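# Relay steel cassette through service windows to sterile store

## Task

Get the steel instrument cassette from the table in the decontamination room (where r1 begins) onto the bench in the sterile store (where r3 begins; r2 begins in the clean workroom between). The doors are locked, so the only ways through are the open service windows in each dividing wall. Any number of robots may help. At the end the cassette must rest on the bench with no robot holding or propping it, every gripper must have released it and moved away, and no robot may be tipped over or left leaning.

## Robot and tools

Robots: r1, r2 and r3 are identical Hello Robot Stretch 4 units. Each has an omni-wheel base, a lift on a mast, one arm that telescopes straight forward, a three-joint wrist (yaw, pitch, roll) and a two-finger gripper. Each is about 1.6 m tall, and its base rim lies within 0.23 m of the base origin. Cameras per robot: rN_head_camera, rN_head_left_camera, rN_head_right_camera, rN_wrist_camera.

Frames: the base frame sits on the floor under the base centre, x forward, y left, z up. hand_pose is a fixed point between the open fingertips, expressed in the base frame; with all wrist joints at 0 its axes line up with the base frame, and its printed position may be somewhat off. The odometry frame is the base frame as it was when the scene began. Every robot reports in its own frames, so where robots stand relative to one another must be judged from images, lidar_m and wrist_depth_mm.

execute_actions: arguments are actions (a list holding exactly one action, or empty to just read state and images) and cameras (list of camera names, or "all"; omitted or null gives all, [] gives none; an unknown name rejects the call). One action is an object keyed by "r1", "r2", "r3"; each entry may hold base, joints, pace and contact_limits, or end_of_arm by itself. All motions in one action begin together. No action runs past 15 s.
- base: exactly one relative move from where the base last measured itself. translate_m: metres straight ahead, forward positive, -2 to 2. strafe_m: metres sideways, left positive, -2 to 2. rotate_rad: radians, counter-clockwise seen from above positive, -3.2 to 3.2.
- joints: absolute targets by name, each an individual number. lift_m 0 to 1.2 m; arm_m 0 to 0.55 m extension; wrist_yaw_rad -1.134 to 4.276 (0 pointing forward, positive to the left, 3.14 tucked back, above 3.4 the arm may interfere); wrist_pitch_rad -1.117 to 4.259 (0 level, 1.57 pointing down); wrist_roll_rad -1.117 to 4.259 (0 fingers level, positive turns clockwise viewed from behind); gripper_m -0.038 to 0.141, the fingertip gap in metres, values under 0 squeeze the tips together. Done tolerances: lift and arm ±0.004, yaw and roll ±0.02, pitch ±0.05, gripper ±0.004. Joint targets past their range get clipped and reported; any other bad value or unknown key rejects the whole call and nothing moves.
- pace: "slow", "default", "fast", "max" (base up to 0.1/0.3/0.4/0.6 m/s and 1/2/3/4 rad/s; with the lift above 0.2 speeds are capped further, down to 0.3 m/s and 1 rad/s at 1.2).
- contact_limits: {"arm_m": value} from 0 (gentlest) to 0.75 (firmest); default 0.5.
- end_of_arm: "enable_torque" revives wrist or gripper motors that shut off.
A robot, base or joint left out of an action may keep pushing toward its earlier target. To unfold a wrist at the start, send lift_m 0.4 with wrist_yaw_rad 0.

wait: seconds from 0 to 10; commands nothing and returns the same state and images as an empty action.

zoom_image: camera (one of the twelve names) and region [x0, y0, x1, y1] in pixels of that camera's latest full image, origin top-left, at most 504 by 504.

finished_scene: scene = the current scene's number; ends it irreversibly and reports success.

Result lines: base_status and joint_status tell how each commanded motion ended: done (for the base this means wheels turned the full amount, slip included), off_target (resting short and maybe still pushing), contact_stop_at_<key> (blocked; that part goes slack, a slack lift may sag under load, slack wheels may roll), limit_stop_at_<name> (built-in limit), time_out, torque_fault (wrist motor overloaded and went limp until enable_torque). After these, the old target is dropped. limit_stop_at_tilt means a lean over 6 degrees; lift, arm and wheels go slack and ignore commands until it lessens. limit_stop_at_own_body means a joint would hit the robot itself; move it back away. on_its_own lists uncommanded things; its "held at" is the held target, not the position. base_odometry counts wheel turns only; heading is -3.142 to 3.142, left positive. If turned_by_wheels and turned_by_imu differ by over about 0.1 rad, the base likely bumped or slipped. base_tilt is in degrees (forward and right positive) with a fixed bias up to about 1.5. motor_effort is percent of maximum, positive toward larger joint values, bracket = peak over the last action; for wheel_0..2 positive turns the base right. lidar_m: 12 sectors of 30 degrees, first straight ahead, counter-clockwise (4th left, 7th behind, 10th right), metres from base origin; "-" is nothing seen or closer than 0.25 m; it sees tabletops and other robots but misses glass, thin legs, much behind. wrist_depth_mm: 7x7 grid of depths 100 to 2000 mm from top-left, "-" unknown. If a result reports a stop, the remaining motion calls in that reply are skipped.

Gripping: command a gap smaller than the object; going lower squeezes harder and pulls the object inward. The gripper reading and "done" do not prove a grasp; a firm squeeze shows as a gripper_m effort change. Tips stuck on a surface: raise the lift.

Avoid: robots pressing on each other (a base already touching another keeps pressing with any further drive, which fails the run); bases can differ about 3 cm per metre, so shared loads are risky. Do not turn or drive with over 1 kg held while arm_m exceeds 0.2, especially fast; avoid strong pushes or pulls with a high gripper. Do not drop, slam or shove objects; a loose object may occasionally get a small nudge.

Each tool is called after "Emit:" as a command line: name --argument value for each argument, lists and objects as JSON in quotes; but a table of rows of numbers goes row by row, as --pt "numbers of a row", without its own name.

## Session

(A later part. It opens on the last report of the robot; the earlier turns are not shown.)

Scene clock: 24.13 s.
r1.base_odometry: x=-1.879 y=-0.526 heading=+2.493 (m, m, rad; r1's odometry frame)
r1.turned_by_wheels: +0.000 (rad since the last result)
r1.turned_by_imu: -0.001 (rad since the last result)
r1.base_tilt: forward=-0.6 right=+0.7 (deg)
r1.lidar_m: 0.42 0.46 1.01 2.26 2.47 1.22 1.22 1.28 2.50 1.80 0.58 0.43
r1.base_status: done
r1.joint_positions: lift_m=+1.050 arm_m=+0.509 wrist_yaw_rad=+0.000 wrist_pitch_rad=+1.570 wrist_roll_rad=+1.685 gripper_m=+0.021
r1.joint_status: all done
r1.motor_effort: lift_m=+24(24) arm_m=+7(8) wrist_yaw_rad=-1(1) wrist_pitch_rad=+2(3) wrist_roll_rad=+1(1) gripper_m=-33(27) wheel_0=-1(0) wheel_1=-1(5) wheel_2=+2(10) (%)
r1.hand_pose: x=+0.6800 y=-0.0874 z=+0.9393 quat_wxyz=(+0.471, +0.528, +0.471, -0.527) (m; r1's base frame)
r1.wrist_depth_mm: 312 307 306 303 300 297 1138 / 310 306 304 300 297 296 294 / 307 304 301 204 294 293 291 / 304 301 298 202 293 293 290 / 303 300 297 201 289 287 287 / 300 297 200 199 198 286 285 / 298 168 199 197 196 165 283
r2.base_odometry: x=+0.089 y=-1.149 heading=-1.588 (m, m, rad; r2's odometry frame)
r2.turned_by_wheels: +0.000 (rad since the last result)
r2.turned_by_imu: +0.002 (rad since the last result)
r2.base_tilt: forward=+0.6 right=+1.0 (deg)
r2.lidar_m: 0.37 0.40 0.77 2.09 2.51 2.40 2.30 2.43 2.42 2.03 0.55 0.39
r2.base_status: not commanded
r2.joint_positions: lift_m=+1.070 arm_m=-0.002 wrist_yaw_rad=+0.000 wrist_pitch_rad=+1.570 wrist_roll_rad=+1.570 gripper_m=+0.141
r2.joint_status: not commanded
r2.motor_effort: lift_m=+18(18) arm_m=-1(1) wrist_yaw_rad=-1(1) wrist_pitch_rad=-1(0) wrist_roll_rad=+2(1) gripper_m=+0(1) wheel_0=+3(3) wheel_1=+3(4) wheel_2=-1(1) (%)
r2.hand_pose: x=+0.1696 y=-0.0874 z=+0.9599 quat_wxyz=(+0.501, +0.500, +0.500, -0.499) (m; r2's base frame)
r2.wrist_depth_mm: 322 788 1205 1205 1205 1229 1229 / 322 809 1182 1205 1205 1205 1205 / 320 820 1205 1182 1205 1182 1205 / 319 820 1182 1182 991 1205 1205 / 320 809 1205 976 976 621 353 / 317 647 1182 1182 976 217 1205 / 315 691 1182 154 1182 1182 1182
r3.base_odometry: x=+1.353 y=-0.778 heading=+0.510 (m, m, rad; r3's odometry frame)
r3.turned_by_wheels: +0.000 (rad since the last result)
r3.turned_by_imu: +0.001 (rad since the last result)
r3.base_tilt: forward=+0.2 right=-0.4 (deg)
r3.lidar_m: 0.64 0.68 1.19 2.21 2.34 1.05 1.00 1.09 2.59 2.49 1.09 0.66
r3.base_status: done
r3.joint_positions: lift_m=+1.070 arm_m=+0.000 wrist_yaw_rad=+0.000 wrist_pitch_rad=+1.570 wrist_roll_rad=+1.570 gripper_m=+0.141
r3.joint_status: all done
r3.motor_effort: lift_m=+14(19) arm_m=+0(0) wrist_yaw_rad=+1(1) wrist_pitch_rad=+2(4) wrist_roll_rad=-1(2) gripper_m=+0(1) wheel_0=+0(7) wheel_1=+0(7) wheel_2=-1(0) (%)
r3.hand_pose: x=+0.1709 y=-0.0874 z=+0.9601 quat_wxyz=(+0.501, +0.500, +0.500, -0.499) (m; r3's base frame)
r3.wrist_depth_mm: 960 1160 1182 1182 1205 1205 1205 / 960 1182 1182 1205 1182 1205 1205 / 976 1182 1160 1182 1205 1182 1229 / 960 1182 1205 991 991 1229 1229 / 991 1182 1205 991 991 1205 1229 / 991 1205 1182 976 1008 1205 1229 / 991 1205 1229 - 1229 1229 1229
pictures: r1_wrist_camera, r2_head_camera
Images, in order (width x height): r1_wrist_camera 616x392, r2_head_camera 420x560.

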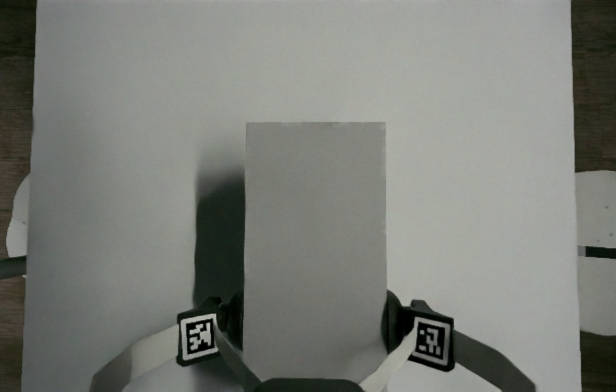

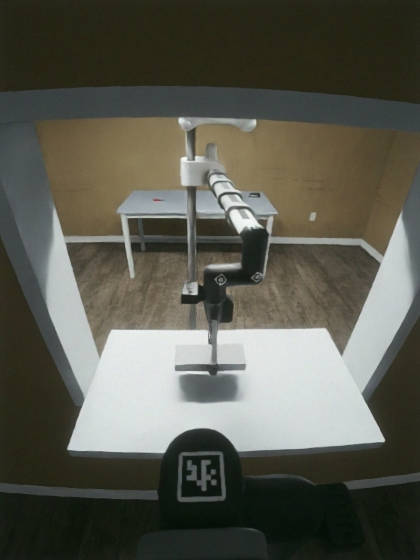

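Emit:
execute_actions --actions '[{"r1":{"joints":{"lift_m":1.002}},"r2":{"base":{"strafe_m":0.055},"pace":"fast"},"r3":{"base":{"rotate_rad":-0.03}}}]' --cameras '[]'

Emit:
execute_actions --actions '[{"r1":{"joints":{"gripper_m":0.11}},"r2":{"joints":{"lift_m":1.06}}}]' --cameras '[]'

Emit:
execute_actions --actions '[{"r1":{"joints":{"lift_m":1.055},"pace":"fast"}}]' --cameras '[]'

Emit:
execute_actions --actions '[{"r1":{"base":{"translate_m":-0.2},"joints":{"arm_m":0.02},"pace":"fast"},"r2":{"joints":{"arm_m":0.445},"pace":"fast"},"r3":{"base":{"translate_m":0.28},"pace":"fast"}}]' --cameras '["r2_wrist_camera","r1_head_camera"]'

Scene clock: 26.13 s.
r1.base_odometry: x=-1.879 y=-0.526 heading=+2.493 (m, m, rad; r1's odometry frame)
r1.turned_by_wheels: +0.000 (rad since the last result)
r1.turned_by_imu: +0.000 (rad since the last result)
r1.base_tilt: forward=-0.7 right=+0.8 (deg)
r1.lidar_m: 0.42 0.45 0.99 2.28 2.46 1.23 1.20 1.30 2.51 1.81 0.60 0.42
r1.base_status: not commanded
r1.joint_positions: lift_m=+1.002 arm_m=+0.509 wrist_yaw_rad=+0.000 wrist_pitch_rad=+1.570 wrist_roll_rad=+1.685 gripper_m=+0.021
r1.joint_status: all done
r1.motor_effort: lift_m=+15(21) arm_m=+6(7) wrist_yaw_rad=-2(2) wrist_pitch_rad=+2(2) wrist_roll_rad=+1(0) gripper_m=-30(30) wheel_0=-1(1) wheel_1=-1(1) wheel_2=+2(2) (%)
r1.hand_pose: x=+0.6800 y=-0.0874 z=+0.8920 quat_wxyz=(+0.471, +0.528, +0.471, -0.527) (m; r1's base frame)
r1.wrist_depth_mm: 262 259 257 255 252 249 248 / 260 258 255 253 251 247 246 / 258 256 253 204 247 245 245 / 256 254 252 202 245 244 242 / 254 254 249 201 244 243 241 / 253 251 200 200 198 241 240 / 251 168 199 198 196 166 237
r2.base_odometry: x=+0.144 y=-1.150 heading=-1.588 (m, m, rad; r2's odometry frame)
r2.turned_by_wheels: +0.000 (rad since the last result)
r2.turned_by_imu: +0.001 (rad since the last result)
r2.base_tilt: forward=+0.6 right=+1.0 (deg)
r2.lidar_m: 0.37 0.40 0.76 2.06 2.44 2.39 2.30 2.43 2.49 2.04 0.55 0.39
r2.base_status: done
r2.joint_positions: lift_m=+1.070 arm_m=-0.002 wrist_yaw_rad=+0.000 wrist_pitch_rad=+1.570 wrist_roll_rad=+1.570 gripper_m=+0.141
r2.joint_status: not commanded
r2.motor_effort: lift_m=+18(18) arm_m=-1(1) wrist_yaw_rad=-1(1) wrist_pitch_rad=-1(1) wrist_roll_rad=+2(1) gripper_m=+2(0) wheel_0=-1(10) wheel_1=+3(13) wheel_2=+0(1) (%)
r2.hand_pose: x=+0.1696 y=-0.0874 z=+0.9599 quat_wxyz=(+0.501, +0.500, +0.500, -0.499) (m; r2's base frame)
r2.wrist_depth_mm: 322 798 1205 1205 1205 1205 1229 / 320 809 1205 1182 1229 1205 1205 / 320 820 1205 1182 1205 1205 1205 / 320 820 1182 1205 976 1205 1229 / 320 820 1182 976 976 621 351 / 317 647 1182 1182 976 216 1205 / 314 683 1160 154 1182 1182 1182
r3.base_odometry: x=+1.352 y=-0.778 heading=+0.481 (m, m, rad; r3's odometry frame)
r3.turned_by_wheels: -0.030 (rad since the last result)
r3.turned_by_imu: -0.029 (rad since the last result)
r3.base_tilt: forward=+0.2 right=-0.4 (deg)
r3.lidar_m: 0.63 0.65 1.15 2.21 2.30 1.04 0.98 1.07 2.63 2.51 1.14 0.67
r3.base_status: done
r3.joint_positions: lift_m=+1.070 arm_m=+0.000 wrist_yaw_rad=+0.000 wrist_pitch_rad=+1.570 wrist_roll_rad=+1.570 gripper_m=+0.141
r3.joint_status: not commanded
r3.motor_effort: lift_m=+14(14) arm_m=+0(0) wrist_yaw_rad=+0(1) wrist_pitch_rad=+2(4) wrist_roll_rad=-1(2) gripper_m=+0(1) wheel_0=+2(3) wheel_1=+1(3) wheel_2=+1(4) (%)
r3.hand_pose: x=+0.1709 y=-0.0874 z=+0.9601 quat_wxyz=(+0.501, +0.500, +0.500, -0.499) (m; r3's base frame)
r3.wrist_depth_mm: 976 1182 1182 1182 1182 1182 1205 / 1008 1182 1182 1205 1205 1229 1255 / 991 1182 1205 1205 1205 1205 1229 / 976 1205 1229 1008 976 1205 1229 / 1008 1205 1205 991 991 1229 1229 / 976 1182 1205 1008 1008 1229 1229 / 976 1229 1205 - 1229 1255 1229
pictures: none
No camera images: the call's "cameras" was empty. Leave "cameras" out to get every camera's image.

Scene clock: 27.87 s.
r1.base_odometry: x=-1.879 y=-0.526 heading=+2.493 (m, m, rad; r1's odometry frame)
r1.turned_by_wheels: +0.000 (rad since the last result)
r1.turned_by_imu: +0.000 (rad since the last result)
r1.base_tilt: forward=-0.8 right=+0.7 (deg)
r1.lidar_m: 0.41 0.48 1.00 2.30 2.46 1.25 1.21 1.29 2.50 1.82 0.58 0.43
r1.base_status: not commanded
r1.joint_positions: lift_m=+1.002 arm_m=+0.509 wrist_yaw_rad=+0.000 wrist_pitch_rad=+1.570 wrist_roll_rad=+1.685 gripper_m=+0.110
r1.joint_status: all done
r1.motor_effort: lift_m=+15(16) arm_m=+7(6) wrist_yaw_rad=+0(0) wrist_pitch_rad=+1(2) wrist_roll_rad=+1(2) gripper_m=-2(28) wheel_0=-1(1) wheel_1=-1(1) wheel_2=+2(2) (%)
r1.hand_pose: x=+0.6800 y=-0.0874 z=+0.8920 quat_wxyz=(+0.471, +0.528, +0.471, -0.527) (m; r1's base frame)
r1.wrist_depth_mm: 263 260 258 255 252 250 249 / 260 258 256 254 251 249 247 / 259 257 255 220 249 247 245 / 257 255 252 217 246 245 243 / 256 252 251 216 245 244 241 / 254 250 216 215 214 241 239 / 251 248 247 213 213 239 238
r2.base_odometry: x=+0.144 y=-1.150 heading=-1.588 (m, m, rad; r2's odometry frame)
r2.turned_by_wheels: +0.000 (rad since the last result)
r2.turned_by_imu: +0.001 (rad since the last result)
r2.base_tilt: forward=+0.6 right=+1.0 (deg)
r2.lidar_m: 0.37 0.38 0.77 2.05 2.46 2.39 2.31 2.42 2.46 2.06 0.55 0.40
r2.base_status: not commanded
r2.joint_positions: lift_m=+1.060 arm_m=-0.002 wrist_yaw_rad=+0.000 wrist_pitch_rad=+1.570 wrist_roll_rad=+1.570 gripper_m=+0.141
r2.joint_status: all done
r2.motor_effort: lift_m=+18(18) arm_m=-1(1) wrist_yaw_rad=+0(1) wrist_pitch_rad=+0(0) wrist_roll_rad=+2(1) gripper_m=+0(0) wheel_0=-1(1) wheel_1=+3(3) wheel_2=+0(0) (%)
r2.hand_pose: x=+0.1696 y=-0.0874 z=+0.9499 quat_wxyz=(+0.501, +0.500, +0.500, -0.499) (m; r2's base frame)
r2.wrist_depth_mm: 315 798 1205 1182 1205 1205 1205 / 317 809 1182 1182 1205 1205 1205 / 320 809 1182 1182 1182 1182 1182 / 320 809 1182 1182 976 1182 1182 / 320 820 1182 960 976 627 353 / 317 647 1160 1182 960 216 1182 / 314 691 1182 154 1160 1182 1182
r3.base_odometry: x=+1.352 y=-0.778 heading=+0.481 (m, m, rad; r3's odometry frame)
r3.turned_by_wheels: +0.000 (rad since the last result)
r3.turned_by_imu: +0.000 (rad since the last result)
r3.base_tilt: forward=+0.1 right=-0.3 (deg)
r3.lidar_m: 0.63 0.67 1.15 2.21 2.31 1.04 0.99 1.07 2.62 2.50 1.13 0.68
r3.base_status: not commanded
r3.joint_positions: lift_m=+1.070 arm_m=+0.000 wrist_yaw_rad=+0.000 wrist_pitch_rad=+1.570 wrist_roll_rad=+1.570 gripper_m=+0.141
r3.joint_status: not commanded
r3.motor_effort: lift_m=+14(14) arm_m=+0(0) wrist_yaw_rad=+1(0) wrist_pitch_rad=+3(2) wrist_roll_rad=-1(0) gripper_m=+1(2) wheel_0=+2(2) wheel_1=+1(1) wheel_2=+1(1) (%)
r3.hand_pose: x=+0.1709 y=-0.0874 z=+0.9601 quat_wxyz=(+0.501, +0.500, +0.500, -0.499) (m; r3's base frame)
r3.wrist_depth_mm: 976 1160 1182 1182 1182 1182 1229 / 991 1160 1160 1205 1182 1182 1229 / 1008 1182 1229 1182 1205 1229 1205 / 976 1160 1205 976 991 1229 1255 / 1008 1205 1205 1008 991 1229 1229 / 991 1138 1205 991 1008 1229 1229 / 976 1205 1205 - 1255 1229 1229
pictures: none
No camera images: the call's "cameras" was empty. Leave "cameras" out to get every camera's image.

Scene clock: 28.80 s.
r1.base_odometry: x=-1.879 y=-0.526 heading=+2.493 (m, m, rad; r1's odometry frame)
r1.turned_by_wheels: +0.000 (rad since the last result)
r1.turned_by_imu: +0.000 (rad since the last result)
r1.base_tilt: forward=-0.8 right=+0.8 (deg)
r1.lidar_m: 0.40 0.46 1.02 2.26 2.45 1.25 1.18 1.29 2.50 1.82 0.56 0.43
r1.base_status: not commanded
r1.joint_positions: lift_m=+1.055 arm_m=+0.509 wrist_yaw_rad=+0.000 wrist_pitch_rad=+1.570 wrist_roll_rad=+1.685 gripper_m=+0.110
r1.joint_status: all done
r1.motor_effort: lift_m=+24(25) arm_m=+6(7) wrist_yaw_rad=-1(0) wrist_pitch_rad=+1(1) wrist_roll_rad=+1(2) gripper_m=-3(1) wheel_0=-1(1) wheel_1=-1(1) wheel_2=+2(2) (%)
r1.hand_pose: x=+0.6800 y=-0.0874 z=+0.9443 quat_wxyz=(+0.471, +0.528, +0.471, -0.527) (m; r1's base frame)
r1.wrist_depth_mm: 319 314 312 307 307 303 1138 / 315 312 309 306 301 300 1118 / 314 309 307 303 301 298 1118 / 312 309 306 270 298 296 609 / 309 304 304 268 296 294 293 / 306 304 298 266 265 290 291 / 304 301 297 265 264 290 290
r2.base_odometry: x=+0.144 y=-1.150 heading=-1.588 (m, m, rad; r2's odometry frame)
r2.turned_by_wheels: +0.000 (rad since the last result)
r2.turned_by_imu: +0.000 (rad since the last result)
r2.base_tilt: forward=+0.6 right=+1.0 (deg)
r2.lidar_m: 0.37 0.37 0.77 2.08 2.46 2.40 2.31 2.41 2.50 2.04 0.56 0.39
r2.base_status: not commanded
r2.joint_positions: lift_m=+1.060 arm_m=-0.002 wrist_yaw_rad=+0.000 wrist_pitch_rad=+1.570 wrist_roll_rad=+1.570 gripper_m=+0.141
r2.joint_status: not commanded
r2.motor_effort: lift_m=+18(18) arm_m=-1(1) wrist_yaw_rad=-1(1) wrist_pitch_rad=-2(3) wrist_roll_rad=+1(2) gripper_m=+1(0) wheel_0=-1(1) wheel_1=+3(3) wheel_2=+0(0) (%)
r2.hand_pose: x=+0.1696 y=-0.0874 z=+0.9499 quat_wxyz=(+0.501, +0.500, +0.500, -0.499) (m; r2's base frame)
r2.wrist_depth_mm: 315 798 1205 1205 1205 1205 1205 / 319 809 1205 1182 1182 1182 1205 / 320 820 1182 1205 1182 1182 1205 / 322 820 1182 1182 976 1182 1182 / 319 809 1182 960 960 621 353 / 317 647 1160 1182 960 216 1182 / 315 691 1160 154 1182 1160 1182
r3.base_odometry: x=+1.352 y=-0.778 heading=+0.481 (m, m, rad; r3's odometry frame)
r3.turned_by_wheels: +0.000 (rad since the last result)
r3.turned_by_imu: +0.000 (rad since the last result)
r3.base_tilt: forward=+0.2 right=-0.4 (deg)
r3.lidar_m: 0.62 0.68 1.12 2.21 2.35 1.05 0.99 1.07 2.60 2.49 1.15 0.66
r3.base_status: not commanded
r3.joint_positions: lift_m=+1.070 arm_m=+0.000 wrist_yaw_rad=+0.000 wrist_pitch_rad=+1.570 wrist_roll_rad=+1.570 gripper_m=+0.141
r3.joint_status: not commanded
r3.motor_effort: lift_m=+14(14) arm_m=+0(0) wrist_yaw_rad=+1(0) wrist_pitch_rad=+5(1) wrist_roll_rad=-1(1) gripper_m=+0(1) wheel_0=+2(2) wheel_1=+1(1) wheel_2=+1(1) (%)
r3.hand_pose: x=+0.1709 y=-0.0874 z=+0.9601 quat_wxyz=(+0.501, +0.500, +0.500, -0.499) (m; r3's base frame)
r3.wrist_depth_mm: 1008 1182 1182 1205 1182 1205 1205 / 991 1160 1182 1205 1205 1205 1205 / 1008 1182 1182 1182 1205 1205 1205 / 976 1205 1205 976 976 1205 1229 / 976 1182 1229 991 991 1229 1255 / 976 1182 1205 1008 1008 1205 1229 / 960 1205 1205 - 1229 1255 1229
pictures: none
No camera images: the call's "cameras" was empty. Leave "cameras" out to get every camera's image.

Scene clock: 31.07 s.
r1.base_odometry: x=-1.720 y=-0.647 heading=+2.493 (m, m, rad; r1's odometry frame)
r1.turned_by_wheels: +0.000 (rad since the last result)
r1.turned_by_imu: +0.001 (rad since the last result)
r1.base_tilt: forward=-0.7 right=+1.0 (deg)
r1.lidar_m: 0.62 0.70 1.31 2.30 2.49 1.04 1.00 1.09 2.51 2.43 1.07 0.62
r1.base_status: done
r1.joint_positions: lift_m=+1.055 arm_m=+0.021 wrist_yaw_rad=+0.000 wrist_pitch_rad=+1.570 wrist_roll_rad=+1.685 gripper_m=+0.110
r1.joint_status: all done
r1.motor_effort: lift_m=+23(24) arm_m=-7(8) wrist_yaw_rad=+0(2) wrist_pitch_rad=-1(0) wrist_roll_rad=+1(1) gripper_m=-1(2) wheel_0=+0(4) wheel_1=+1(5) wheel_2=-2(9) (%)
r1.hand_pose: x=+0.1922 y=-0.0874 z=+0.9444 quat_wxyz=(+0.471, +0.528, +0.471, -0.528) (m; r1's base frame)
r1.wrist_depth_mm: 854 1205 1205 1182 1160 1138 1160 / 854 1182 1182 1160 1160 1160 1138 / 866 1182 1182 1160 1160 1138 1118 / 854 1182 1182 1160 931 1138 1118 / 866 1182 1138 1138 946 931 1118 / 866 1160 1160 1138 931 1118 1098 / 854 1078 1138 1118 1098 1118 1098
r2.base_odometry: x=+0.144 y=-1.150 heading=-1.588 (m, m, rad; r2's odometry frame)
r2.turned_by_wheels: +0.000 (rad since the last result)
r2.turned_by_imu: +0.001 (rad since the last result)
r2.base_tilt: forward=+0.6 right=+1.0 (deg)
r2.lidar_m: 0.37 0.38 0.78 2.09 2.45 2.41 2.30 2.42 2.48 2.03 0.55 0.40
r2.base_status: not commanded
r2.joint_positions: lift_m=+1.060 arm_m=+0.444 wrist_yaw_rad=+0.000 wrist_pitch_rad=+1.570 wrist_roll_rad=+1.570 gripper_m=+0.141
r2.joint_status: all done
r2.motor_effort: lift_m=+18(18) arm_m=+6(6) wrist_yaw_rad=-1(2) wrist_pitch_rad=-3(1) wrist_roll_rad=+1(1) gripper_m=+0(1) wheel_0=-1(1) wheel_1=+3(3) wheel_2=+0(0) (%)
r2.hand_pose: x=+0.6151 y=-0.0874 z=+0.9499 quat_wxyz=(+0.501, +0.500, +0.500, -0.499) (m; r2's base frame)
r2.wrist_depth_mm: 1182 309 312 312 314 314 315 / 1182 309 310 312 312 314 314 / 1160 307 309 310 310 312 312 / 960 306 307 277 310 310 312 / 960 304 306 276 307 309 310 / 1138 303 274 274 307 216 309 / 1160 301 303 154 306 306 307
r3.base_odometry: x=+1.601 y=-0.649 heading=+0.481 (m, m, rad; r3's odometry frame)
r3.turned_by_wheels: +0.000 (rad since the last result)
r3.turned_by_imu: +0.000 (rad since the last result)
r3.base_tilt: forward=+0.1 right=-0.3 (deg)
r3.lidar_m: 0.35 0.38 0.73 2.15 2.32 1.36 1.27 1.37 2.60 2.03 0.53 0.39
r3.base_status: done
r3.joint_positions: lift_m=+1.070 arm_m=+0.000 wrist_yaw_rad=+0.000 wrist_pitch_rad=+1.570 wrist_roll_rad=+1.570 gripper_m=+0.141
r3.joint_status: not commanded
r3.motor_effort: lift_m=+14(14) arm_m=+0(0) wrist_yaw_rad=+0(0) wrist_pitch_rad=+2(2) wrist_roll_rad=+0(1) gripper_m=+0(0) wheel_0=+1(5) wheel_1=-1(5) wheel_2=+0(10) (%)
r3.hand_pose: x=+0.1709 y=-0.0874 z=+0.9601 quat_wxyz=(+0.501, +0.500, +0.500, -0.499) (m; r3's base frame)
r3.wrist_depth_mm: 329 842 1182 1182 1182 1205 1182 / 330 854 1182 1182 1205 1229 1229 / 334 854 1205 1205 1205 1255 1229 / 325 854 1205 991 991 1229 1205 / 332 723 1205 991 1008 1229 1205 / 329 676 1205 991 1008 1229 1255 / 324 820 1182 - 1229 1255 1281
pictures: r1_head_camera, r2_wrist_camera
Images, in order (width x height): r1_head_camera 420x560, r2_wrist_camera 616x392.

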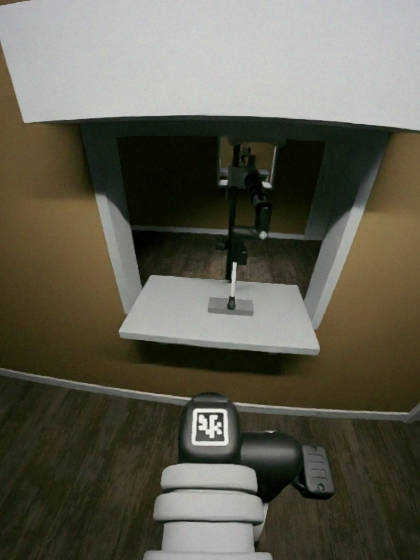

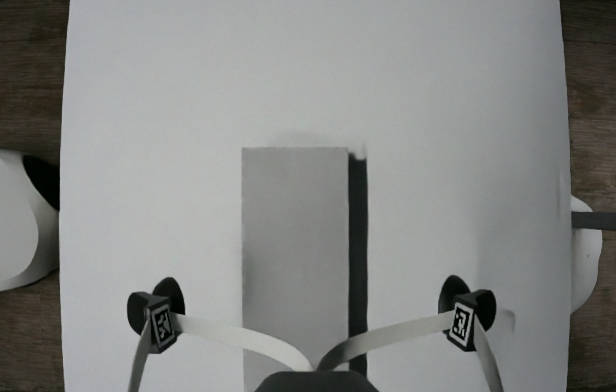

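Emit:
execute_actions --actions '[{"r2":{"joints":{"arm_m":0.458,"lift_m":1.0,"gripper_m":0.115}}}]' --cameras '["r2_wrist_camera"]'

Emit:
execute_actions --actions '[{"r2":{"joints":{"gripper_m":0.02}}}]' --cameras '["r2_wrist_camera"]'

Scene clock: 35.97 s.
r1.base_odometry: x=-1.720 y=-0.647 heading=+2.493 (m, m, rad; r1's odometry frame)
r1.turned_by_wheels: +0.000 (rad since the last result)
r1.turned_by_imu: +0.001 (rad since the last result)
r1.base_tilt: forward=-0.7 right=+0.9 (deg)
r1.lidar_m: 0.60 0.68 1.33 2.29 2.48 1.04 1.01 1.08 2.49 2.44 1.07 0.63
r1.base_status: not commanded
r1.joint_positions: lift_m=+1.055 arm_m=+0.021 wrist_yaw_rad=+0.000 wrist_pitch_rad=+1.570 wrist_roll_rad=+1.685 gripper_m=+0.110
r1.joint_status: not commanded
r1.motor_effort: lift_m=+24(23) arm_m=-6(7) wrist_yaw_rad=+0(1) wrist_pitch_rad=+1(1) wrist_roll_rad=+0(0) gripper_m=-3(5) wheel_0=+1(1) wheel_1=+1(1) wheel_2=-2(2) (%)
r1.hand_pose: x=+0.1922 y=-0.0874 z=+0.9444 quat_wxyz=(+0.471, +0.528, +0.471, -0.528) (m; r1's base frame)
r1.wrist_depth_mm: 854 1205 1182 1182 1160 1160 1160 / 854 1182 1182 1182 1160 1138 1138 / 866 1182 1160 1138 1138 1138 1138 / 854 1160 1160 1160 946 1138 1118 / 854 1160 1160 1160 931 917 1118 / 866 1138 1138 1138 931 1118 1098 / 866 1078 1118 1138 1098 1118 1098
r2.base_odometry: x=+0.144 y=-1.150 heading=-1.588 (m, m, rad; r2's odometry frame)
r2.turned_by_wheels: +0.000 (rad since the last result)
r2.turned_by_imu: +0.002 (rad since the last result)
r2.base_tilt: forward=+0.6 right=+1.0 (deg)
r2.lidar_m: 0.36 0.39 0.75 2.07 2.43 2.41 2.30 2.44 2.47 2.02 0.55 0.40
r2.base_status: not commanded
r2.joint_positions: lift_m=+1.000 arm_m=+0.457 wrist_yaw_rad=+0.000 wrist_pitch_rad=+1.570 wrist_roll_rad=+1.570 gripper_m=+0.115
r2.joint_status: all done
r2.motor_effort: lift_m=+18(18) arm_m=+7(2) wrist_yaw_rad=-2(2) wrist_pitch_rad=-2(1) wrist_roll_rad=+1(1) gripper_m=-1(0) wheel_0=-1(1) wheel_1=+3(3) wheel_2=+0(0) (%)
r2.hand_pose: x=+0.6281 y=-0.0874 z=+0.8899 quat_wxyz=(+0.501, +0.500, +0.500, -0.499) (m; r2's base frame)
r2.wrist_depth_mm: 249 249 250 251 252 253 253 / 249 248 249 250 251 252 252 / 247 248 248 217 250 251 251 / 246 246 248 216 249 250 251 / 246 246 246 216 248 248 249 / 244 245 215 215 215 248 248 / 243 244 245 155 246 247 248
r3.base_odometry: x=+1.601 y=-0.649 heading=+0.481 (m, m, rad; r3's odometry frame)
r3.turned_by_wheels: +0.000 (rad since the last result)
r3.turned_by_imu: +0.001 (rad since the last result)
r3.base_tilt: forward=+0.1 right=-0.4 (deg)
r3.lidar_m: 0.36 0.37 0.73 2.13 2.30 1.32 1.26 1.36 2.62 2.03 0.56 0.39
r3.base_status: not commanded
r3.joint_positions: lift_m=+1.070 arm_m=+0.000 wrist_yaw_rad=+0.000 wrist_pitch_rad=+1.570 wrist_roll_rad=+1.570 gripper_m=+0.141
r3.joint_status: not commanded
r3.motor_effort: lift_m=+14(14) arm_m=+0(0) wrist_yaw_rad=+0(0) wrist_pitch_rad=+3(2) wrist_roll_rad=+0(1) gripper_m=-2(0) wheel_0=+0(1) wheel_1=-1(1) wheel_2=+0(0) (%)
r3.hand_pose: x=+0.1709 y=-0.0874 z=+0.9601 quat_wxyz=(+0.501, +0.500, +0.500, -0.499) (m; r3's base frame)
r3.wrist_depth_mm: 329 854 1160 1182 1205 1205 1205 / 330 854 1182 1205 1229 1205 1255 / 330 866 1182 1205 1229 1229 1255 / 324 842 1182 991 976 1205 1229 / 329 715 1205 991 1008 1229 1229 / 329 676 1205 991 991 1229 1255 / 325 820 1205 - 1229 1229 1255
pictures: r2_wrist_camera
Images, in order (width x height): r2_wrist_camera 616x392.

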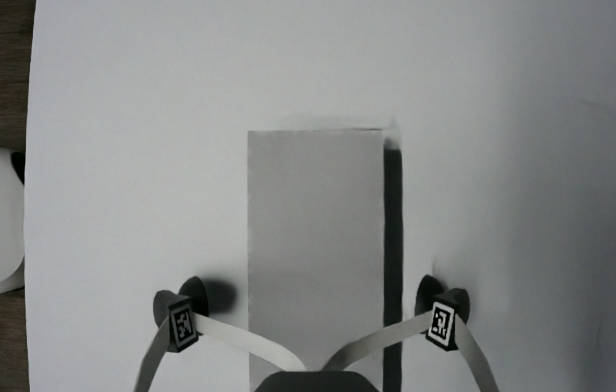

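Scene clock: 37.77 s.
r1.base_odometry: x=-1.720 y=-0.647 heading=+2.493 (m, m, rad; r1's odometry frame)
r1.turned_by_wheels: +0.000 (rad since the last result)
r1.turned_by_imu: +0.000 (rad since the last result)
r1.base_tilt: forward=-0.6 right=+0.9 (deg)
r1.lidar_m: 0.59 0.70 1.35 2.29 2.49 1.03 0.98 1.09 2.51 2.43 1.07 0.63
r1.base_status: not commanded
r1.joint_positions: lift_m=+1.055 arm_m=+0.021 wrist_yaw_rad=+0.000 wrist_pitch_rad=+1.570 wrist_roll_rad=+1.685 gripper_m=+0.110
r1.joint_status: not commanded
r1.motor_effort: lift_m=+24(24) arm_m=-7(7) wrist_yaw_rad=+1(2) wrist_pitch_rad=+0(0) wrist_roll_rad=+2(1) gripper_m=+2(7) wheel_0=+1(1) wheel_1=+1(1) wheel_2=-2(2) (%)
r1.hand_pose: x=+0.1922 y=-0.0874 z=+0.9444 quat_wxyz=(+0.471, +0.528, +0.471, -0.528) (m; r1's base frame)
r1.wrist_depth_mm: 866 1205 1182 1205 1160 1160 1138 / 854 1182 1182 1182 1182 1138 1138 / 854 1160 1160 1182 1138 1138 1118 / 866 1160 1160 1138 946 1118 1138 / 854 1160 1138 1160 917 931 1118 / 866 1160 1160 1138 917 1118 1118 / 866 1078 1138 1118 1118 1118 1098
r2.base_odometry: x=+0.144 y=-1.150 heading=-1.588 (m, m, rad; r2's odometry frame)
r2.turned_by_wheels: +0.000 (rad since the last result)
r2.turned_by_imu: +0.001 (rad since the last result)
r2.base_tilt: forward=+0.6 right=+1.0 (deg)
r2.lidar_m: 0.37 0.36 0.76 2.06 2.46 2.39 2.30 2.42 2.49 2.02 0.54 0.39
r2.base_status: not commanded
r2.joint_positions: lift_m=+1.000 arm_m=+0.457 wrist_yaw_rad=+0.000 wrist_pitch_rad=+1.570 wrist_roll_rad=+1.570 gripper_m=+0.020
r2.joint_status: all done
r2.motor_effort: lift_m=+19(19) arm_m=+6(6) wrist_yaw_rad=-1(2) wrist_pitch_rad=-2(7) wrist_roll_rad=+1(1) gripper_m=-25(27) wheel_0=-1(1) wheel_1=+3(3) wheel_2=+0(0) (%)
r2.hand_pose: x=+0.6280 y=-0.0874 z=+0.8898 quat_wxyz=(+0.500, +0.500, +0.500, -0.500) (m; r2's base frame)
r2.wrist_depth_mm: 248 248 250 250 251 252 253 / 247 247 248 250 249 250 252 / 246 246 248 202 249 250 251 / 245 246 246 201 248 249 250 / 244 245 245 200 247 248 249 / 243 244 199 199 199 247 248 / 242 164 198 198 199 163 247
r3.base_odometry: x=+1.601 y=-0.649 heading=+0.481 (m, m, rad; r3's odometry frame)
r3.turned_by_wheels: +0.000 (rad since the last result)
r3.turned_by_imu: +0.000 (rad since the last result)
r3.base_tilt: forward=+0.2 right=-0.4 (deg)
r3.lidar_m: 0.36 0.38 0.75 2.14 2.33 1.36 1.27 1.38 2.62 2.02 0.57 0.41
r3.base_status: not commanded
r3.joint_positions: lift_m=+1.070 arm_m=+0.000 wrist_yaw_rad=+0.000 wrist_pitch_rad=+1.570 wrist_roll_rad=+1.570 gripper_m=+0.141
r3.joint_status: not commanded
r3.motor_effort: lift_m=+14(14) arm_m=+0(0) wrist_yaw_rad=+1(1) wrist_pitch_rad=+2(1) wrist_roll_rad=+0(1) gripper_m=+0(0) wheel_0=+1(1) wheel_1=-1(0) wheel_2=+0(0) (%)
r3.hand_pose: x=+0.1709 y=-0.0874 z=+0.9601 quat_wxyz=(+0.501, +0.500, +0.500, -0.499) (m; r3's base frame)
r3.wrist_depth_mm: 325 842 1182 1182 1182 1205 1229 / 330 854 1182 1182 1229 1205 1205 / 330 854 1182 1205 1229 1182 1229 / 325 854 1205 991 991 1205 1229 / 330 723 1205 991 976 1205 1229 / 327 676 1205 991 1008 1205 1229 / 324 831 1205 - 1255 1255 1229
pictures: r2_wrist_camera
Images, in order (width x height): r2_wrist_camera 616x392.

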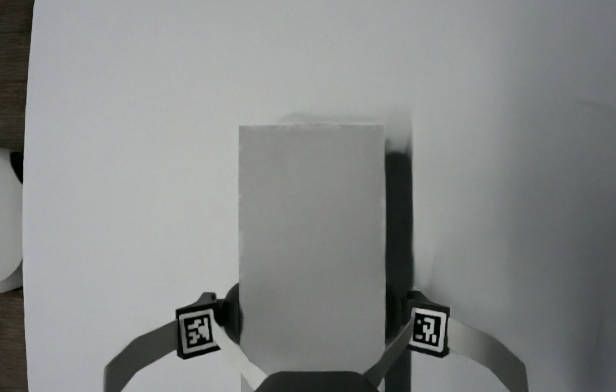

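Emit:
execute_actions --actions '[{"r2":{"base":{"translate_m":-1.68},"joints":{"lift_m":1.04,"arm_m":0.1},"pace":"fast"}}]' --cameras '[]'

Emit:
execute_actions --actions '[{"r2":{"base":{"rotate_rad":-3.06},"joints":{"wrist_roll_rad":1.61}}}]' --cameras '["r2_head_left_camera","r3_head_camera","r2_wrist_camera"]'

Scene clock: 44.83 s.
r1.base_odometry: x=-1.720 y=-0.647 heading=+2.493 (m, m, rad; r1's odometry frame)
r1.turned_by_wheels: +0.000 (rad since the last result)
r1.turned_by_imu: +0.002 (rad since the last result)
r1.base_tilt: forward=-0.7 right=+0.8 (deg)
r1.lidar_m: 0.62 0.66 1.30 2.30 2.48 1.04 1.01 1.07 2.50 2.43 1.10 0.63
r1.base_status: not commanded
r1.joint_positions: lift_m=+1.055 arm_m=+0.021 wrist_yaw_rad=+0.000 wrist_pitch_rad=+1.570 wrist_roll_rad=+1.685 gripper_m=+0.110
r1.joint_status: not commanded
r1.motor_effort: lift_m=+24(23) arm_m=-7(7) wrist_yaw_rad=+2(2) wrist_pitch_rad=+1(1) wrist_roll_rad=+0(0) gripper_m=+0(1) wheel_0=+1(0) wheel_1=+1(1) wheel_2=-2(2) (%)
r1.hand_pose: x=+0.1922 y=-0.0874 z=+0.9444 quat_wxyz=(+0.471, +0.528, +0.471, -0.528) (m; r1's base frame)
r1.wrist_depth_mm: 866 1205 1182 1182 1138 1138 1138 / 854 1205 1182 1160 1138 1160 1138 / 866 1182 1182 1160 1138 1138 1118 / 854 1182 1182 1160 946 1118 1118 / 866 1160 1160 1138 931 917 1118 / 854 1160 1118 1138 917 1098 1098 / 854 1078 1138 1118 1118 1098 1098
r2.base_odometry: x=+0.173 y=+0.530 heading=-1.588 (m, m, rad; r2's odometry frame)
r2.turned_by_wheels: -0.001 (rad since the last result)
r2.turned_by_imu: -0.007 (rad since the last result)
r2.base_tilt: forward=+0.6 right=+1.0 (deg)
r2.lidar_m: 0.25 2.31 2.44 2.34 0.92 0.51 0.46 0.53 0.91 2.37 2.49 0.27
r2.base_status: done
r2.joint_positions: lift_m=+1.040 arm_m=+0.101 wrist_yaw_rad=+0.000 wrist_pitch_rad=+1.570 wrist_roll_rad=+1.570 gripper_m=+0.020
r2.joint_status: all done
r2.motor_effort: lift_m=+24(24) arm_m=-6(7) wrist_yaw_rad=-1(2) wrist_pitch_rad=-4(2) wrist_roll_rad=+1(1) gripper_m=-25(26) wheel_0=-3(7) wheel_1=-4(9) wheel_2=-1(12) (%)
r2.hand_pose: x=+0.2722 y=-0.0874 z=+0.9295 quat_wxyz=(+0.500, +0.500, +0.500, -0.500) (m; r2's base frame)
r2.wrist_depth_mm: 1160 1160 1182 1182 1182 1182 1182 / 1160 1160 1160 1182 1182 1182 1160 / 1160 1160 1160 201 1160 1182 1160 / 1138 1160 1160 200 960 1160 1182 / 1138 1182 1138 200 946 946 1160 / 1138 1138 199 199 199 1160 1160 / 1138 168 199 198 199 163 1160
r3.base_odometry: x=+1.601 y=-0.649 heading=+0.481 (m, m, rad; r3's odometry frame)
r3.turned_by_wheels: +0.000 (rad since the last result)
r3.turned_by_imu: +0.001 (rad since the last result)
r3.base_tilt: forward=+0.1 right=-0.3 (deg)
r3.lidar_m: 0.35 0.38 0.77 2.11 2.34 1.35 1.27 1.35 2.58 2.08 0.57 0.41
r3.base_status: not commanded
r3.joint_positions: lift_m=+1.070 arm_m=+0.000 wrist_yaw_rad=+0.000 wrist_pitch_rad=+1.570 wrist_roll_rad=+1.570 gripper_m=+0.141
r3.joint_status: not commanded
r3.motor_effort: lift_m=+14(14) arm_m=+0(0) wrist_yaw_rad=+0(1) wrist_pitch_rad=+0(2) wrist_roll_rad=+1(1) gripper_m=+2(2) wheel_0=+0(1) wheel_1=-1(1) wheel_2=+0(0) (%)
r3.hand_pose: x=+0.1709 y=-0.0874 z=+0.9601 quat_wxyz=(+0.501, +0.500, +0.500, -0.499) (m; r3's base frame)
r3.wrist_depth_mm: 327 831 1182 1182 1205 1205 1229 / 329 842 1182 1205 1182 1182 1229 / 332 866 1160 1182 1229 1205 1229 / 325 854 1182 976 991 1205 1229 / 330 723 1182 991 1008 1205 1229 / 329 668 1229 976 1008 1229 1229 / 325 820 1229 - 1205 1255 1229
pictures: none
No camera images: the call's "cameras" was empty. Leave "cameras" out to get every camera's image.

Scene clock: 48.17 s.
r1.base_odometry: x=-1.720 y=-0.647 heading=+2.493 (m, m, rad; r1's odometry frame)
r1.turned_by_wheels: +0.000 (rad since the last result)
r1.turned_by_imu: +0.001 (rad since the last result)
r1.base_tilt: forward=-0.7 right=+0.9 (deg)
r1.lidar_m: 0.61 0.68 1.30 2.29 2.44 1.02 1.01 1.09 2.48 2.44 1.07 0.63
r1.base_status: not commanded
r1.joint_positions: lift_m=+1.055 arm_m=+0.021 wrist_yaw_rad=+0.000 wrist_pitch_rad=+1.570 wrist_roll_rad=+1.685 gripper_m=+0.110
r1.joint_status: not commanded
r1.motor_effort: lift_m=+24(24) arm_m=-7(7) wrist_yaw_rad=+0(1) wrist_pitch_rad=+0(1) wrist_roll_rad=+1(1) gripper_m=+0(3) wheel_0=+1(1) wheel_1=+1(1) wheel_2=-2(2) (%)
r1.hand_pose: x=+0.1922 y=-0.0874 z=+0.9444 quat_wxyz=(+0.471, +0.528, +0.471, -0.528) (m; r1's base frame)
r1.wrist_depth_mm: 842 1182 1182 1205 1160 1160 1160 / 866 1182 1182 1160 1182 1138 1138 / 854 1160 1182 1182 1160 1118 1118 / 878 1182 1160 1160 946 1160 1098 / 842 1182 1160 1138 917 931 1118 / 866 1138 1138 1138 917 1098 1098 / 866 1098 1118 1138 1118 1098 1098
r2.base_odometry: x=+0.173 y=+0.530 heading=+1.635 (m, m, rad; r2's odometry frame)
r2.turned_by_wheels: -3.060 (rad since the last result)
r2.turned_by_imu: -3.101 (rad since the last result)
r2.base_tilt: forward=+0.7 right=+1.0 (deg)
r2.lidar_m: 0.25 0.45 1.00 2.37 2.53 2.09 2.20 2.36 2.42 1.92 0.61 0.28
r2.base_status: done
r2.joint_positions: lift_m=+1.040 arm_m=+0.101 wrist_yaw_rad=+0.000 wrist_pitch_rad=+1.570 wrist_roll_rad=+1.610 gripper_m=+0.020
r2.joint_status: all done
r2.motor_effort: lift_m=+23(24) arm_m=-6(6) wrist_yaw_rad=-1(0) wrist_pitch_rad=-1(2) wrist_roll_rad=+1(4) gripper_m=-25(26) wheel_0=+1(7) wheel_1=+3(9) wheel_2=+1(8) (%)
r2.hand_pose: x=+0.2723 y=-0.0874 z=+0.9296 quat_wxyz=(+0.490, +0.510, +0.490, -0.509) (m; r2's base frame)
r2.wrist_depth_mm: 303 768 1182 1182 1182 1182 1182 / 307 788 1160 1182 1182 1182 1182 / 310 798 1160 202 1160 1182 1182 / 312 809 1160 200 946 1182 1160 / 315 809 1160 200 946 960 1160 / 312 809 199 200 200 1182 1182 / 310 164 198 198 198 163 1160
r3.base_odometry: x=+1.601 y=-0.649 heading=+0.481 (m, m, rad; r3's odometry frame)
r3.turned_by_wheels: +0.000 (rad since the last result)
r3.turned_by_imu: +0.000 (rad since the last result)
r3.base_tilt: forward=+0.2 right=-0.4 (deg)
r3.lidar_m: 0.36 0.37 0.72 2.18 2.33 1.32 1.27 1.39 2.62 2.03 0.56 0.38
r3.base_status: not commanded
r3.joint_positions: lift_m=+1.070 arm_m=+0.000 wrist_yaw_rad=+0.000 wrist_pitch_rad=+1.570 wrist_roll_rad=+1.570 gripper_m=+0.141
r3.joint_status: not commanded
r3.motor_effort: lift_m=+14(14) arm_m=+0(0) wrist_yaw_rad=+0(0) wrist_pitch_rad=-1(1) wrist_roll_rad=-1(0) gripper_m=+0(1) wheel_0=+0(0) wheel_1=-1(1) wheel_2=+0(0) (%)
r3.hand_pose: x=+0.1709 y=-0.0874 z=+0.9601 quat_wxyz=(+0.501, +0.500, +0.500, -0.499) (m; r3's base frame)
r3.wrist_depth_mm: 327 842 1182 1182 1182 1205 1205 / 329 842 1160 1160 1205 1205 1229 / 330 842 1205 1205 1205 1205 1229 / 324 842 1182 976 1008 1229 1229 / 330 732 1205 991 1008 1229 1229 / 327 676 1182 1008 1008 1229 1255 / 325 820 1229 - 1255 1205 1255
pictures: r2_head_left_camera, r2_wrist_camera, r3_head_camera
Images, in order (width x height): r2_head_left_camera 420x672, r2_wrist_camera 616x392, r3_head_camera 420x560.

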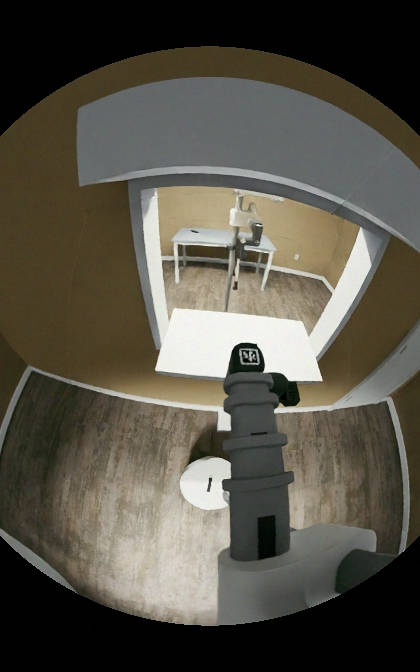

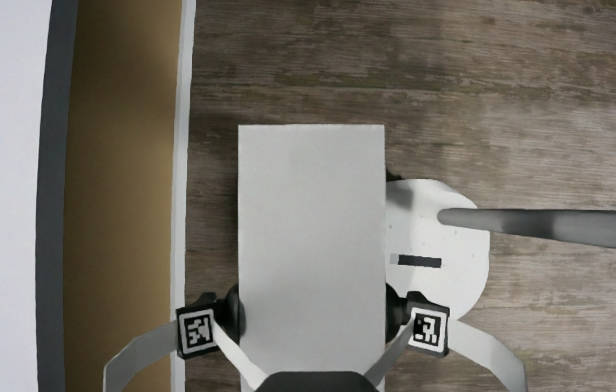

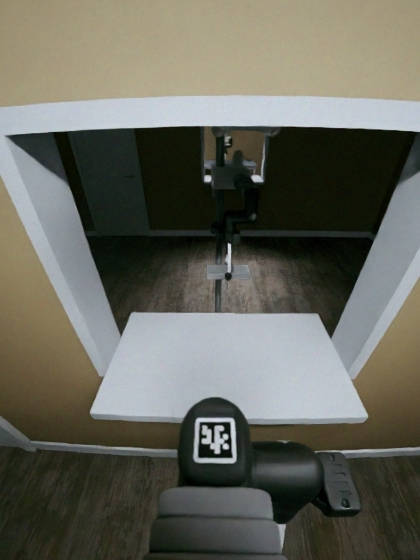

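Emit:
execute_actions --actions '[{"r2":{"base":{"translate_m":0.1},"joints":{"lift_m":1.02,"arm_m":0.46,"wrist_roll_rad":1.64},"pace":"fast"},"r3":{"joints":{"lift_m":1.06}}}]' --cameras '["r3_head_camera","r2_wrist_camera"]'

Scene clock: 50.43 s.
r1.base_odometry: x=-1.720 y=-0.647 heading=+2.493 (m, m, rad; r1's odometry frame)
r1.turned_by_wheels: +0.000 (rad since the last result)
r1.turned_by_imu: +0.000 (rad since the last result)
r1.base_tilt: forward=-0.7 right=+0.9 (deg)
r1.lidar_m: 0.62 0.67 1.30 2.29 2.47 1.03 1.00 1.05 2.50 2.44 1.11 0.65
r1.base_status: not commanded
r1.joint_positions: lift_m=+1.055 arm_m=+0.021 wrist_yaw_rad=+0.000 wrist_pitch_rad=+1.570 wrist_roll_rad=+1.685 gripper_m=+0.110
r1.joint_status: not commanded
r1.motor_effort: lift_m=+24(23) arm_m=-7(7) wrist_yaw_rad=+1(0) wrist_pitch_rad=+0(1) wrist_roll_rad=+1(0) gripper_m=-1(1) wheel_0=+0(0) wheel_1=+1(1) wheel_2=-2(2) (%)
r1.hand_pose: x=+0.1922 y=-0.0874 z=+0.9444 quat_wxyz=(+0.471, +0.528, +0.471, -0.528) (m; r1's base frame)
r1.wrist_depth_mm: 854 1160 1182 1182 1182 1160 1138 / 842 1182 1160 1160 1160 1138 1118 / 866 1160 1205 1182 1138 1138 1118 / 854 1182 1182 1160 931 1118 1098 / 854 1182 1160 1160 917 917 1118 / 866 1160 1138 1138 917 1118 1078 / 854 1098 1118 1138 1138 1118 1078
r2.base_odometry: x=+0.166 y=+0.630 heading=+1.636 (m, m, rad; r2's odometry frame)
r2.turned_by_wheels: +0.000 (rad since the last result)
r2.turned_by_imu: +0.002 (rad since the last result)
r2.base_tilt: forward=+0.6 right=+1.0 (deg)
r2.lidar_m: 0.32 0.34 0.84 2.36 2.50 2.35 2.31 2.48 2.43 1.61 0.47 0.35
r2.base_status: done
r2.joint_positions: lift_m=+1.020 arm_m=+0.459 wrist_yaw_rad=+0.000 wrist_pitch_rad=+1.570 wrist_roll_rad=+1.640 gripper_m=+0.020
r2.joint_status: all done
r2.motor_effort: lift_m=+19(20) arm_m=+6(6) wrist_yaw_rad=-2(1) wrist_pitch_rad=-2(8) wrist_roll_rad=+2(0) gripper_m=-27(26) wheel_0=+1(7) wheel_1=+4(10) wheel_2=+0(11) (%)
r2.hand_pose: x=+0.6302 y=-0.0874 z=+0.9098 quat_wxyz=(+0.483, +0.517, +0.482, -0.517) (m; r2's base frame)
r2.wrist_depth_mm: 268 268 270 271 271 272 273 / 267 267 268 270 271 272 272 / 267 266 267 202 270 271 271 / 265 265 266 201 268 270 270 / 264 264 265 200 266 268 268 / 263 264 199 199 200 267 267 / 262 164 198 198 199 163 267
r3.base_odometry: x=+1.601 y=-0.649 heading=+0.481 (m, m, rad; r3's odometry frame)
r3.turned_by_wheels: +0.000 (rad since the last result)
r3.turned_by_imu: +0.000 (rad since the last result)
r3.base_tilt: forward=+0.1 right=-0.3 (deg)
r3.lidar_m: 0.35 0.36 0.74 2.17 2.28 1.36 1.29 1.38 2.59 2.03 0.52 0.38
r3.base_status: not commanded
r3.joint_positions: lift_m=+1.060 arm_m=+0.000 wrist_yaw_rad=+0.000 wrist_pitch_rad=+1.570 wrist_roll_rad=+1.570 gripper_m=+0.141
r3.joint_status: all done
r3.motor_effort: lift_m=+14(14) arm_m=+0(0) wrist_yaw_rad=+0(0) wrist_pitch_rad=+3(2) wrist_roll_rad=+1(1) gripper_m=+2(1) wheel_0=+1(1) wheel_1=+0(1) wheel_2=+0(0) (%)
r3.hand_pose: x=+0.1709 y=-0.0874 z=+0.9501 quat_wxyz=(+0.501, +0.500, +0.500, -0.499) (m; r3's base frame)
r3.wrist_depth_mm: 327 831 1205 1160 1182 1182 1205 / 329 854 1160 1182 1182 1205 1229 / 332 854 1182 1182 1205 1205 1205 / 322 854 1182 991 976 1205 1229 / 330 732 1182 976 991 1205 1229 / 329 676 1229 991 976 1255 1229 / 325 820 1205 - 1205 1205 1281
pictures: r2_wrist_camera, r3_head_camera
Images, in order (width x height): r2_wrist_camera 616x392, r3_head_camera 420x560.

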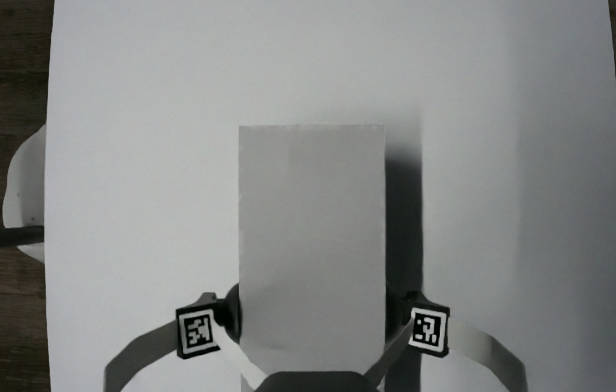

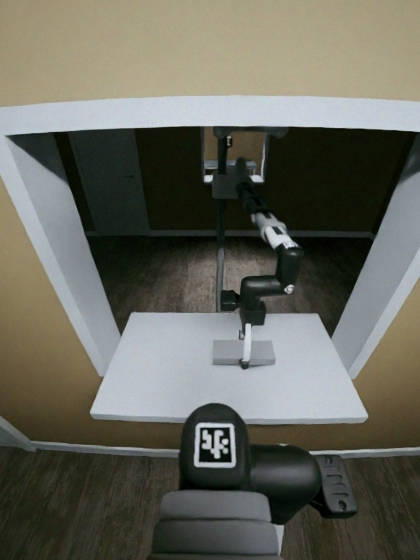

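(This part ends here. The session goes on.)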